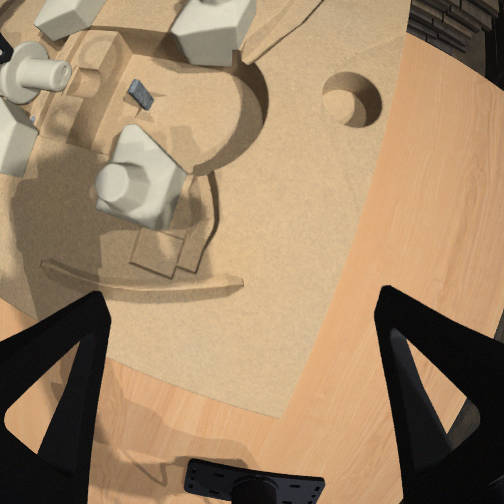

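Emit:
execute_actions([
  {"rows": [[-0.296,1.954,1.805,-1.142,-0.072,-0.24,-0.05,0.2,1.4,1.6,-1.2,0,0,1],[-0.296,1.954,1.805,-1.142,-0.072,-0.24,0.05,0.2,1.4,1.6,-1.2,0,0,1],[-0.296,1.954,1.805,-1.142,-0.072,-0.24,0.15,0.2,1.4,1.6,-1.2,0,0,1],[-0.296,1.954,1.815,-1.15,-0.072,-0.24,0.2,0.2,1.4,1.6,-1.2,0,0,1],[-0.296,1.954,1.83,-1.165,-0.072,-0.24,0.2,0.2,1.4,1.6,-1.2,0,0,1],[-0.296,1.954,1.845,-1.18,-0.072,-0.24,0.2,0.2,1.4,1.6,-1.2,0,0,1],[-0.296,1.954,1.86,-1.195,-0.072,-0.24,0.2,0.2,1.4,1.6,-1.2,0,0,1],[-0.296,1.954,1.875,-1.21,-0.072,-0.24,0.2,0.2,1.4,1.6,-1.2,0,0,1],[-0.296,1.954,1.885,-1.22,-0.072,-0.24,0.2,0.2,1.4,1.6,-1.2,0,0,1]], "steps": 15},
], pictures=false)

Emit:
execute_actions([
  {"steps": 10},
])

Scene clock: 302.90 s of 4400.00 s.
left_arm: end_effector_position=(+0.4537, +0.1133, +0.1505) grip_measured=+0.198 end_effector_quat_wxyz=(+0.128, +0.035, +0.991, -0.006) | right_arm: end_effector_position=(+0.3330, -0.2298, +0.2716) grip_measured=+1.000 end_effector_quat_wxyz=(+0.273, -0.145, +0.950, +0.047)
Joint positions: left_arm=[-0.303  1.981  1.86  -1.2   -0.059 -0.237  0.056] | right_arm=[ 0.206  1.401  1.582 -1.191 -0.008  0.005  0.094]
Joint velocities: left_arm=[-0.002 -0.022  0.012  0.037  0.007  0.022 -0.001] | right_arm=[-0.002 -0.002 -0.007 -0.037  0.022 -0.11   0.   ]
Motor temperatures (°C, as the motors report them): left_arm=[26 33 29 29 28 24] | right_arm=[26 28 30 30 26 24]
Steps of this call (steps 1 to 15: the robot went on to your last target; steps 16 to 90: nothing new was sent; then 10.73 s passed at rest; steps 91 to 105: all 15 steps of this action). Readings (joint positions):
91: left_arm=[-0.304 1.986 1.813 -1.152 -0.044 -0.237] | right_arm=[0.206 1.401 1.582 -1.191 -0.008 0.005]
92: left_arm=[-0.304 1.986 1.813 -1.152 -0.045 -0.237] | right_arm=[0.206 1.401 1.582 -1.191 -0.008 0.005]
94: left_arm=[-0.304 1.986 1.813 -1.152 -0.050 -0.237] | right_arm=[0.206 1.401 1.582 -1.191 -0.008 0.005]
98: left_arm=[-0.303 1.986 1.822 -1.170 -0.055 -0.237] | right_arm=[0.206 1.401 1.582 -1.191 -0.008 0.005]
105: the state above

Scene clock: 303.23 s of 4400.00 s.
left_arm: end_effector_position=(+0.4513, +0.1142, +0.1500) grip_measured=+0.198 end_effector_quat_wxyz=(+0.123, +0.035, +0.992, -0.005) | right_arm: end_effector_position=(+0.3330, -0.2298, +0.2716) grip_measured=+1.000 end_effector_quat_wxyz=(+0.273, -0.145, +0.950, +0.047)
Joint positions: left_arm=[-0.303  1.98   1.86  -1.21  -0.059 -0.237  0.056] | right_arm=[ 0.206  1.401  1.582 -1.191 -0.008  0.005  0.094]
Joint velocities: left_arm=[ 0.002  0.007  0.002  0.007 -0.022  0.081 -0.001] | right_arm=[-0.007 -0.007 -0.002 -0.022 -0.007 -0.022  0.   ]
Motor temperatures (°C, as the motors report them): left_arm=[26 33 29 29 28 24] | right_arm=[26 28 30 30 26 24]
Steps of this call (steps 1 to 10: the robot went on to your last target). Readings (joint positions):
1: left_arm=[-0.303 1.980 1.860 -1.202 -0.059 -0.237] | right_arm=[0.206 1.401 1.582 -1.191 -0.008 0.005]
2: left_arm=[-0.303 1.980 1.860 -1.204 -0.059 -0.237] | right_arm=[0.206 1.401 1.582 -1.191 -0.008 0.005]
4: left_arm=[-0.303 1.980 1.860 -1.207 -0.059 -0.237] | right_arm=[0.206 1.401 1.582 -1.191 -0.008 0.005]
8: left_arm=[-0.303 1.980 1.860 -1.210 -0.059 -0.237] | right_arm=[0.206 1.401 1.582 -1.191 -0.008 0.005]
10: the state above
camera_calibration (this result's frames):
cam_left_wrist: T_world_to_cam=[[-0.0543574, -0.997882, -0.0357343, 0.151062], [-0.931856, 0.0378387, 0.360849, 0.410322], [-0.358733, 0.052914, -0.931939, 0.396173], [0, 0, 0, 1]] pos_world=[0.532692, 0.114253, 0.226544]
cam_right_wrist: T_world_to_cam=[[0.270226, -0.96266, -0.016237, -0.311501], [-0.962451, -0.270543, 0.0222489, 0.275326], [-0.0258109, 0.00961506, -0.999621, 0.380405], [0, 0, 0, 1]] pos_world=[0.358982, -0.22904, 0.369077]

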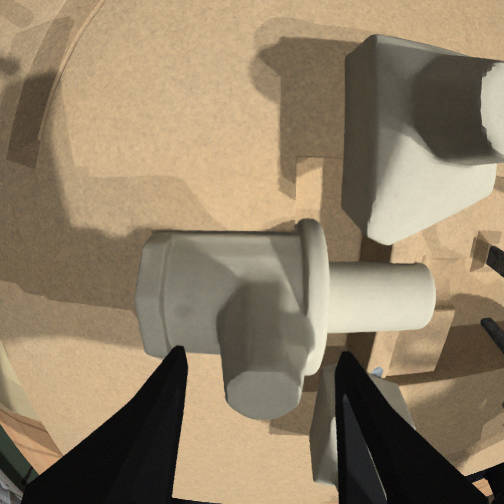

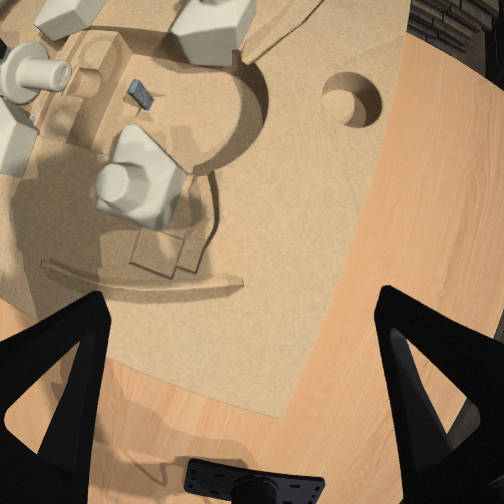

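Emit:
execute_actions([
  {"rows": [[-0.296,1.954,1.87,-1.205,-0.072,-0.24,0.12,0.2,1.4,1.6,-1.2,0,0,1],[-0.296,1.954,1.855,-1.19,-0.072,-0.24,0.04,0.2,1.4,1.6,-1.2,0,0,1],[-0.296,1.954,1.845,-1.18,-0.072,-0.24,-0.04,0.2,1.4,1.6,-1.2,0,0,1],[-0.296,1.954,1.838,-1.175,-0.072,-0.24,-0.10,0.2,1.4,1.6,-1.2,0,0,1],[-0.296,1.954,1.835,-1.175,-0.072,-0.24,-0.15,0.2,1.4,1.6,-1.2,0,0,1],[-0.296,1.954,1.835,-1.175,-0.072,-0.24,-0.19,0.2,1.4,1.6,-1.2,0,0,1],[-0.296,1.954,1.835,-1.175,-0.072,-0.24,-0.23,0.2,1.4,1.6,-1.2,0,0,1],[-0.296,1.954,1.835,-1.175,-0.072,-0.24,-0.26,0.2,1.4,1.6,-1.2,0,0,1],[-0.296,1.954,1.835,-1.175,-0.072,-0.24,-0.29,0.2,1.4,1.6,-1.2,0,0,1],[-0.296,1.954,1.835,-1.175,-0.072,-0.24,-0.31,0.2,1.4,1.6,-1.2,0,0,1],[-0.296,1.954,1.835,-1.175,-0.072,-0.24,-0.33,0.2,1.4,1.6,-1.2,0,0,1]], "steps": 15},
])

Scene clock: 335.73 s of 4400.00 s.
left_arm: end_effector_position=(+0.4521, +0.1137, +0.1465) grip_measured=-0.325 end_effector_quat_wxyz=(+0.124, +0.035, +0.992, -0.005) | right_arm: end_effector_position=(+0.3330, -0.2298, +0.2716) grip_measured=+1.000 end_effector_quat_wxyz=(+0.273, -0.145, +0.950, +0.047)
Joint positions: left_arm=[-0.303  1.98   1.846 -1.194 -0.058 -0.237  0.032] | right_arm=[ 0.206  1.401  1.582 -1.191 -0.008  0.005  0.094]
Joint velocities: left_arm=[-0.007  0.002  0.007 -0.022 -0.037 -0.007 -0.001] | right_arm=[ 0.002 -0.007 -0.002 -0.051  0.037 -0.022  0.   ]
Motor temperatures (°C, as the motors report them): left_arm=[26 33 30 29 28 24] | right_arm=[26 28 30 30 26 24]
Steps of this call (steps 1 to 30: the robot went on to your last target; steps 31 to 90: nothing new was sent; then 29.00 s passed at rest; steps 91 to 105: all 15 steps of this action). Readings (joint positions):
91: left_arm=[-0.303 1.980 1.860 -1.211 -0.059 -0.237] | right_arm=[0.206 1.401 1.582 -1.191 -0.008 0.005]
92: left_arm=[-0.303 1.980 1.860 -1.211 -0.059 -0.237] | right_arm=[0.206 1.401 1.582 -1.191 -0.008 0.005]
94: left_arm=[-0.303 1.980 1.859 -1.205 -0.059 -0.237] | right_arm=[0.206 1.401 1.582 -1.191 -0.008 0.005]
98: left_arm=[-0.303 1.980 1.848 -1.195 -0.059 -0.237] | right_arm=[0.206 1.401 1.582 -1.191 -0.008 0.005]
105: the state above
camera_calibration (this result's frames):
cam_left_wrist: T_world_to_cam=[[-0.0545666, -0.997929, -0.0340725, 0.150348], [-0.932505, 0.0387293, 0.359073, 0.412857], [-0.35701, 0.0513662, -0.932687, 0.392743], [0, 0, 0, 1]] pos_world=[0.533408, 0.113873, 0.223183]
cam_right_wrist: T_world_to_cam=[[0.270226, -0.96266, -0.016237, -0.311501], [-0.962451, -0.270543, 0.0222489, 0.275326], [-0.0258109, 0.00961506, -0.999621, 0.380405], [0, 0, 0, 1]] pos_world=[0.358982, -0.22904, 0.369077]

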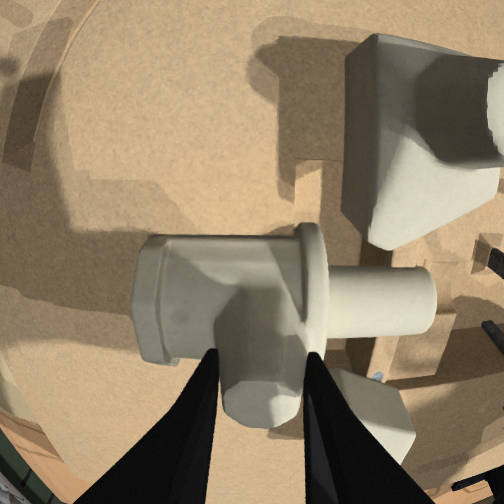

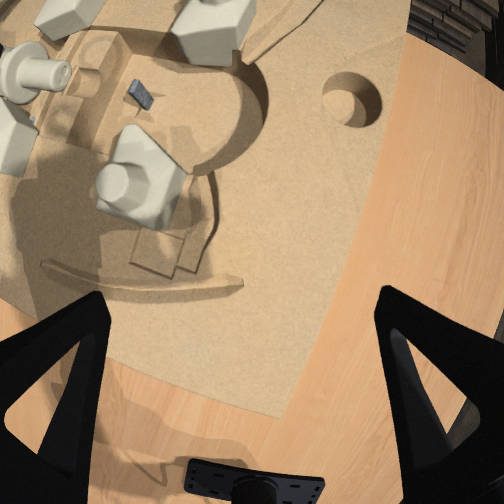

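Emit:
execute_actions([
  {"rows": [[-0.296,1.954,1.83,-1.17,-0.072,-0.24,-0.33,0.2,1.4,1.6,-1.2,0,0,1],[-0.296,1.954,1.825,-1.165,-0.072,-0.24,-0.33,0.2,1.4,1.6,-1.2,0,0,1],[-0.296,1.954,1.82,-1.165,-0.072,-0.24,-0.33,0.2,1.4,1.6,-1.2,0,0,1],[-0.296,1.954,1.82,-1.165,-0.072,-0.24,-0.33,0.2,1.4,1.6,-1.2,0,0,1],[-0.296,1.954,1.82,-1.165,-0.072,-0.24,-0.33,0.2,1.4,1.6,-1.2,0,0,1],[-0.296,1.954,1.82,-1.165,-0.072,-0.24,-0.345,0.2,1.4,1.6,-1.2,0,0,1],[-0.296,1.954,1.82,-1.165,-0.072,-0.24,-0.36,0.2,1.4,1.6,-1.2,0,0,1],[-0.296,1.954,1.82,-1.165,-0.072,-0.24,-0.375,0.2,1.4,1.6,-1.2,0,0,1],[-0.296,1.954,1.82,-1.165,-0.072,-0.24,-0.39,0.2,1.4,1.6,-1.2,0,0,1],[-0.296,1.954,1.82,-1.165,-0.072,-0.24,-0.40,0.2,1.4,1.6,-1.2,0,0,1],[-0.296,1.954,1.82,-1.165,-0.072,-0.24,-0.41,0.2,1.4,1.6,-1.2,0,0,1],[-0.296,1.954,1.82,-1.165,-0.072,-0.24,-0.42,0.2,1.4,1.6,-1.2,0,0,1]], "steps": 15},
])

Scene clock: 354.20 s of 4400.00 s.
left_arm: end_effector_position=(+0.4521, +0.1137, +0.1459) grip_measured=-0.368 end_effector_quat_wxyz=(+0.126, +0.035, +0.991, -0.006) | right_arm: end_effector_position=(+0.3330, -0.2298, +0.2716) grip_measured=+1.000 end_effector_quat_wxyz=(+0.273, -0.145, +0.950, +0.047)
Joint positions: left_arm=[-0.303  1.977  1.838 -1.186 -0.058 -0.237  0.03 ] | right_arm=[ 0.206  1.401  1.582 -1.191 -0.008  0.004  0.094]
Joint velocities: left_arm=[-0.002 -0.017 -0.012 -0.007  0.022  0.007 -0.001] | right_arm=[ 0.007  0.002  0.002 -0.007  0.037 -0.095  0.   ]
Motor temperatures (°C, as the motors report them): left_arm=[26 33 29 29 28 24] | right_arm=[26 28 30 30 26 24]
Steps of this call (steps 1 to 15: the robot went on to your last target; steps 16 to 90: nothing new was sent; then 14.97 s passed at rest; steps 91 to 105: all 15 steps of this action). Readings (joint positions):
91: left_arm=[-0.303 1.980 1.846 -1.193 -0.058 -0.237] | right_arm=[0.206 1.401 1.582 -1.191 -0.008 0.005]
92: left_arm=[-0.303 1.980 1.844 -1.192 -0.058 -0.237] | right_arm=[0.206 1.401 1.582 -1.191 -0.008 0.005]
94: left_arm=[-0.303 1.978 1.841 -1.189 -0.058 -0.237] | right_arm=[0.206 1.401 1.582 -1.191 -0.008 0.004]
98: left_arm=[-0.303 1.977 1.838 -1.186 -0.058 -0.237] | right_arm=[0.206 1.401 1.582 -1.191 -0.008 0.004]
105: the state above
camera_calibration (this result's frames):
cam_left_wrist: T_world_to_cam=[[-0.0544688, -0.99796, -0.0332878, 0.150167], [-0.933543, 0.0390673, 0.356329, 0.413926], [-0.354302, 0.0504844, -0.933767, 0.391219], [0, 0, 0, 1]] pos_world=[0.533207, 0.113939, 0.222812]
cam_right_wrist: T_world_to_cam=[[0.270538, -0.962576, -0.0160342, -0.311641], [-0.962365, -0.270849, 0.0222393, 0.27523], [-0.0257499, 0.00941413, -0.999624, 0.380339], [0, 0, 0, 1]] pos_world=[0.358976, -0.229013, 0.369078]

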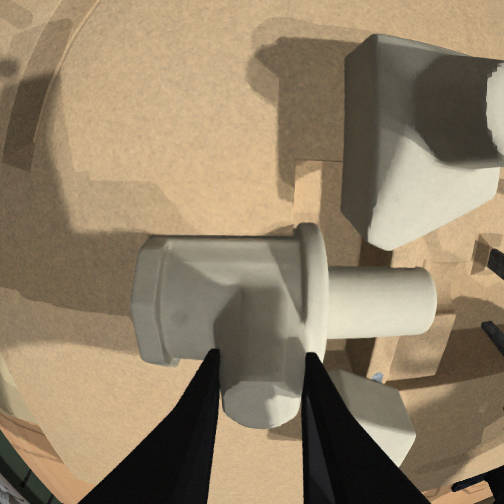

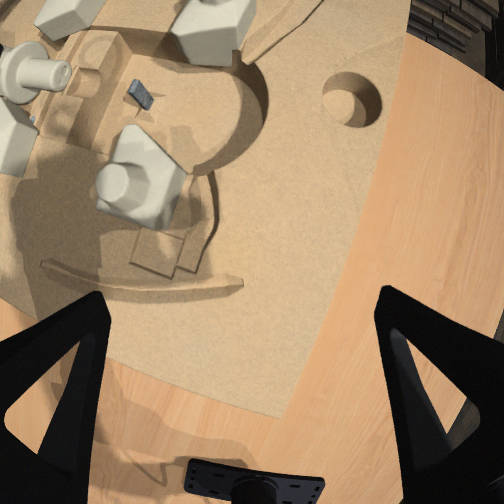

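Emit:
execute_actions([
  {"rows": [[-0.296,1.956,1.84,-1.185,-0.072,-0.24,-0.40,0.2,1.4,1.6,-1.2,0,0,1],[-0.296,1.957,1.855,-1.2,-0.072,-0.24,-0.40,0.2,1.4,1.6,-1.2,0,0,1],[-0.296,1.958,1.867,-1.212,-0.072,-0.24,-0.40,0.2,1.4,1.6,-1.2,0,0,1],[-0.296,1.959,1.877,-1.222,-0.072,-0.24,-0.40,0.2,1.4,1.6,-1.2,0,0,1],[-0.296,1.96,1.887,-1.232,-0.072,-0.24,-0.40,0.2,1.4,1.6,-1.2,0,0,1],[-0.296,1.961,1.897,-1.242,-0.072,-0.24,-0.40,0.2,1.4,1.6,-1.2,0,0,1],[-0.296,1.962,1.907,-1.251,-0.072,-0.24,-0.40,0.2,1.4,1.6,-1.2,0,0,1],[-0.296,1.963,1.917,-1.26,-0.072,-0.24,-0.40,0.2,1.4,1.6,-1.2,0,0,1],[-0.296,1.964,1.927,-1.268,-0.072,-0.24,-0.40,0.2,1.4,1.6,-1.2,0,0,1],[-0.296,1.966,1.937,-1.276,-0.072,-0.24,-0.40,0.2,1.4,1.6,-1.2,0,0,1],[-0.296,1.968,1.947,-1.284,-0.072,-0.24,-0.40,0.2,1.4,1.6,-1.2,0,0,1],[-0.296,1.97,1.957,-1.291,-0.072,-0.24,-0.40,0.2,1.4,1.6,-1.2,0,0,1],[-0.296,1.972,1.967,-1.297,-0.072,-0.24,-0.40,0.2,1.4,1.6,-1.2,0,0,1],[-0.296,1.973,1.975,-1.3,-0.072,-0.24,-0.40,0.2,1.4,1.6,-1.2,0,0,1],[-0.296,1.974,1.982,-1.302,-0.072,-0.24,-0.40,0.2,1.4,1.6,-1.2,0,0,1]], "steps": 15},
])

Scene clock: 372.63 s of 4400.00 s.
left_arm: end_effector_position=(+0.4493, +0.1145, +0.1558) grip_measured=-0.368 end_effector_quat_wxyz=(+0.113, +0.035, +0.993, -0.003) | right_arm: end_effector_position=(+0.3330, -0.2298, +0.2716) grip_measured=+1.000 end_effector_quat_wxyz=(+0.273, -0.145, +0.950, +0.047)
Joint positions: left_arm=[-0.303  1.998  1.914 -1.267 -0.057 -0.239  0.03 ] | right_arm=[ 0.206  1.401  1.582 -1.191 -0.008  0.004  0.094]
Joint velocities: left_arm=[-0.002  0.081  0.227 -0.227  0.007 -0.022 -0.001] | right_arm=[-0.007 -0.007 -0.007 -0.022  0.051 -0.051  0.   ]
Motor temperatures (°C, as the motors report them): left_arm=[26 33 29 29 28 24] | right_arm=[26 28 30 30 26 24]
Steps of this call (steps 1 to 15: the robot went on to your last target; steps 16 to 90: nothing new was sent; then 14.93 s passed at rest; steps 91 to 105: all 15 steps of this action). Readings (joint positions):
91: left_arm=[-0.303 1.977 1.838 -1.186 -0.058 -0.237] | right_arm=[0.206 1.401 1.582 -1.191 -0.008 0.004]
92: left_arm=[-0.303 1.977 1.838 -1.186 -0.058 -0.237] | right_arm=[0.206 1.401 1.582 -1.191 -0.008 0.004]
94: left_arm=[-0.303 1.977 1.840 -1.189 -0.058 -0.237] | right_arm=[0.206 1.401 1.582 -1.191 -0.008 0.004]
98: left_arm=[-0.303 1.978 1.854 -1.213 -0.057 -0.239] | right_arm=[0.206 1.401 1.582 -1.191 -0.008 0.004]
105: the state above
camera_calibration (this result's frames):
cam_left_wrist: T_world_to_cam=[[-0.0540786, -0.997775, -0.0389834, 0.151824], [-0.924282, 0.0352455, 0.38008, 0.400243], [-0.377861, 0.0565858, -0.924132, 0.407835], [0, 0, 0, 1]] pos_world=[0.532252, 0.114302, 0.230687]
cam_right_wrist: T_world_to_cam=[[0.270538, -0.962576, -0.0160342, -0.311641], [-0.962365, -0.270849, 0.0222393, 0.27523], [-0.0257499, 0.00941413, -0.999624, 0.380339], [0, 0, 0, 1]] pos_world=[0.358976, -0.229013, 0.369078]

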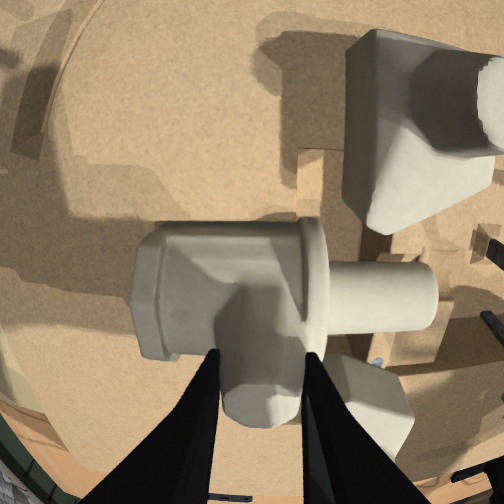

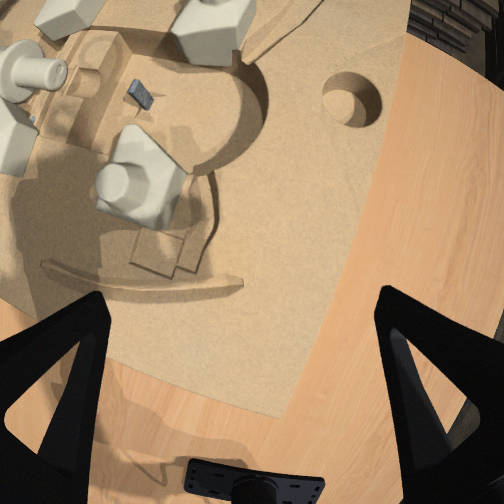

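Emit:
execute_actions([
  {"rows": [[-0.296,1.972,1.998,-1.302,-0.072,-0.24,-0.40,0.2,1.4,1.6,-1.2,0,0,1],[-0.296,1.971,2.014,-1.306,-0.072,-0.24,-0.40,0.2,1.4,1.6,-1.2,0,0,1],[-0.296,1.971,2.03,-1.314,-0.072,-0.24,-0.40,0.2,1.4,1.6,-1.2,0,0,1],[-0.296,1.972,2.046,-1.324,-0.072,-0.24,-0.40,0.2,1.4,1.6,-1.2,0,0,1],[-0.296,1.974,2.062,-1.335,-0.072,-0.24,-0.40,0.2,1.4,1.6,-1.2,0,0,1],[-0.296,1.976,2.077,-1.346,-0.072,-0.24,-0.40,0.2,1.4,1.6,-1.2,0,0,1],[-0.296,1.978,2.092,-1.358,-0.072,-0.24,-0.40,0.2,1.4,1.6,-1.2,0,0,1],[-0.296,1.981,2.107,-1.37,-0.072,-0.24,-0.40,0.2,1.4,1.6,-1.2,0,0,1],[-0.296,1.984,2.122,-1.382,-0.072,-0.24,-0.40,0.2,1.4,1.6,-1.2,0,0,1],[-0.296,1.987,2.137,-1.394,-0.072,-0.24,-0.40,0.2,1.4,1.6,-1.2,0,0,1],[-0.296,1.99,2.152,-1.405,-0.072,-0.24,-0.40,0.2,1.4,1.6,-1.2,0,0,1],[-0.296,1.993,2.165,-1.415,-0.072,-0.24,-0.40,0.2,1.4,1.6,-1.2,0,0,1],[-0.296,1.996,2.177,-1.424,-0.072,-0.24,-0.40,0.2,1.4,1.6,-1.2,0,0,1],[-0.296,1.998,2.186,-1.431,-0.072,-0.24,-0.40,0.2,1.4,1.6,-1.2,0,0,1],[-0.296,2.0,2.192,-1.435,-0.072,-0.24,-0.40,0.2,1.4,1.6,-1.2,0,0,1]], "steps": 15},
], pictures=false)

Emit:
execute_actions([
  {"steps": 10},
])

Scene clock: 397.20 s of 4400.00 s.
left_arm: end_effector_position=(+0.4503, +0.1142, +0.2081) grip_measured=-0.368 end_effector_quat_wxyz=(+0.138, +0.034, +0.990, -0.010) | right_arm: end_effector_position=(+0.3330, -0.2298, +0.2716) grip_measured=+1.000 end_effector_quat_wxyz=(+0.273, -0.145, +0.950, +0.047)
Joint positions: left_arm=[-0.303  2.006  2.127 -1.421 -0.057 -0.239  0.03 ] | right_arm=[ 0.206  1.401  1.582 -1.191 -0.008  0.004  0.094]
Joint velocities: left_arm=[-0.002 -0.002  0.291 -0.33  -0.022  0.022 -0.   ] | right_arm=[-0.012  0.007  0.012  0.022 -0.095 -0.007  0.   ]
Motor temperatures (°C, as the motors report them): left_arm=[26 34 31 28 28 24] | right_arm=[26 28 30 30 26 24]
Steps of this call (steps 1 to 30: the robot went on to your last target; steps 31 to 90: nothing new was sent; then 21.07 s passed at rest; steps 91 to 105: all 15 steps of this action). Readings (joint positions):
91: left_arm=[-0.303 1.999 1.934 -1.287 -0.057 -0.239] | right_arm=[0.206 1.401 1.582 -1.191 -0.008 0.004]
92: left_arm=[-0.303 2.000 1.939 -1.291 -0.057 -0.239] | right_arm=[0.206 1.401 1.582 -1.191 -0.008 0.004]
94: left_arm=[-0.303 2.003 1.960 -1.305 -0.057 -0.239] | right_arm=[0.206 1.401 1.582 -1.191 -0.008 0.004]
98: left_arm=[-0.303 2.006 2.023 -1.349 -0.057 -0.239] | right_arm=[0.206 1.401 1.582 -1.191 -0.008 0.004]
105: the state above

Scene clock: 397.53 s of 4400.00 s.
left_arm: end_effector_position=(+0.4452, +0.1159, +0.2050) grip_measured=-0.368 end_effector_quat_wxyz=(+0.121, +0.034, +0.992, -0.005) | right_arm: end_effector_position=(+0.3330, -0.2298, +0.2716) grip_measured=+1.000 end_effector_quat_wxyz=(+0.273, -0.145, +0.950, +0.047)
Joint positions: left_arm=[-0.303  2.02   2.144 -1.459 -0.057 -0.239  0.03 ] | right_arm=[ 0.206  1.401  1.582 -1.191 -0.008  0.004  0.094]
Joint velocities: left_arm=[-0.012  0.076  0.002 -0.022 -0.007 -0.022 -0.001] | right_arm=[-0.017 -0.002  0.012  0.022  0.007  0.037  0.   ]
Motor temperatures (°C, as the motors report them): left_arm=[26 34 31 28 28 24] | right_arm=[26 28 30 30 26 24]
Steps of this call (steps 1 to 10: the robot went on to your last target). Readings (joint positions):
1: left_arm=[-0.303 2.006 2.135 -1.428 -0.057 -0.239] | right_arm=[0.206 1.401 1.582 -1.191 -0.008 0.004]
2: left_arm=[-0.303 2.006 2.141 -1.434 -0.057 -0.239] | right_arm=[0.206 1.401 1.582 -1.191 -0.008 0.004]
4: left_arm=[-0.303 2.006 2.144 -1.441 -0.057 -0.239] | right_arm=[0.206 1.401 1.582 -1.191 -0.008 0.004]
8: left_arm=[-0.303 2.015 2.144 -1.456 -0.057 -0.239] | right_arm=[0.206 1.401 1.582 -1.191 -0.008 0.004]
10: the state above
camera_calibration (this result's frames):
cam_left_wrist: T_world_to_cam=[[-0.0534106, -0.997955, -0.0351126, 0.153849], [-0.930141, 0.0369269, 0.36534, 0.383163], [-0.363297, 0.0521727, -0.930212, 0.446917], [0, 0, 0, 1]] pos_world=[0.526977, 0.116068, 0.281145]
cam_right_wrist: T_world_to_cam=[[0.270538, -0.962576, -0.0160342, -0.311641], [-0.962365, -0.270849, 0.0222393, 0.27523], [-0.0257499, 0.00941413, -0.999624, 0.380339], [0, 0, 0, 1]] pos_world=[0.358976, -0.229013, 0.369078]

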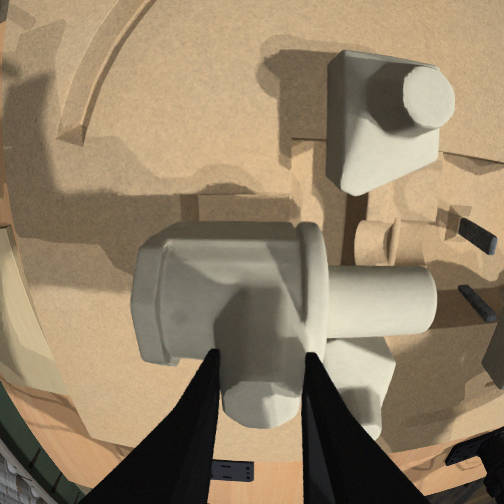

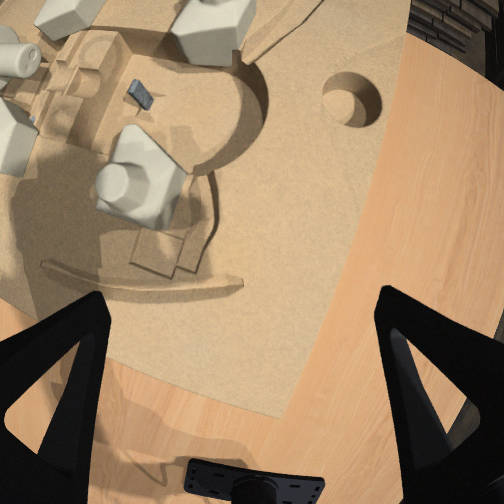

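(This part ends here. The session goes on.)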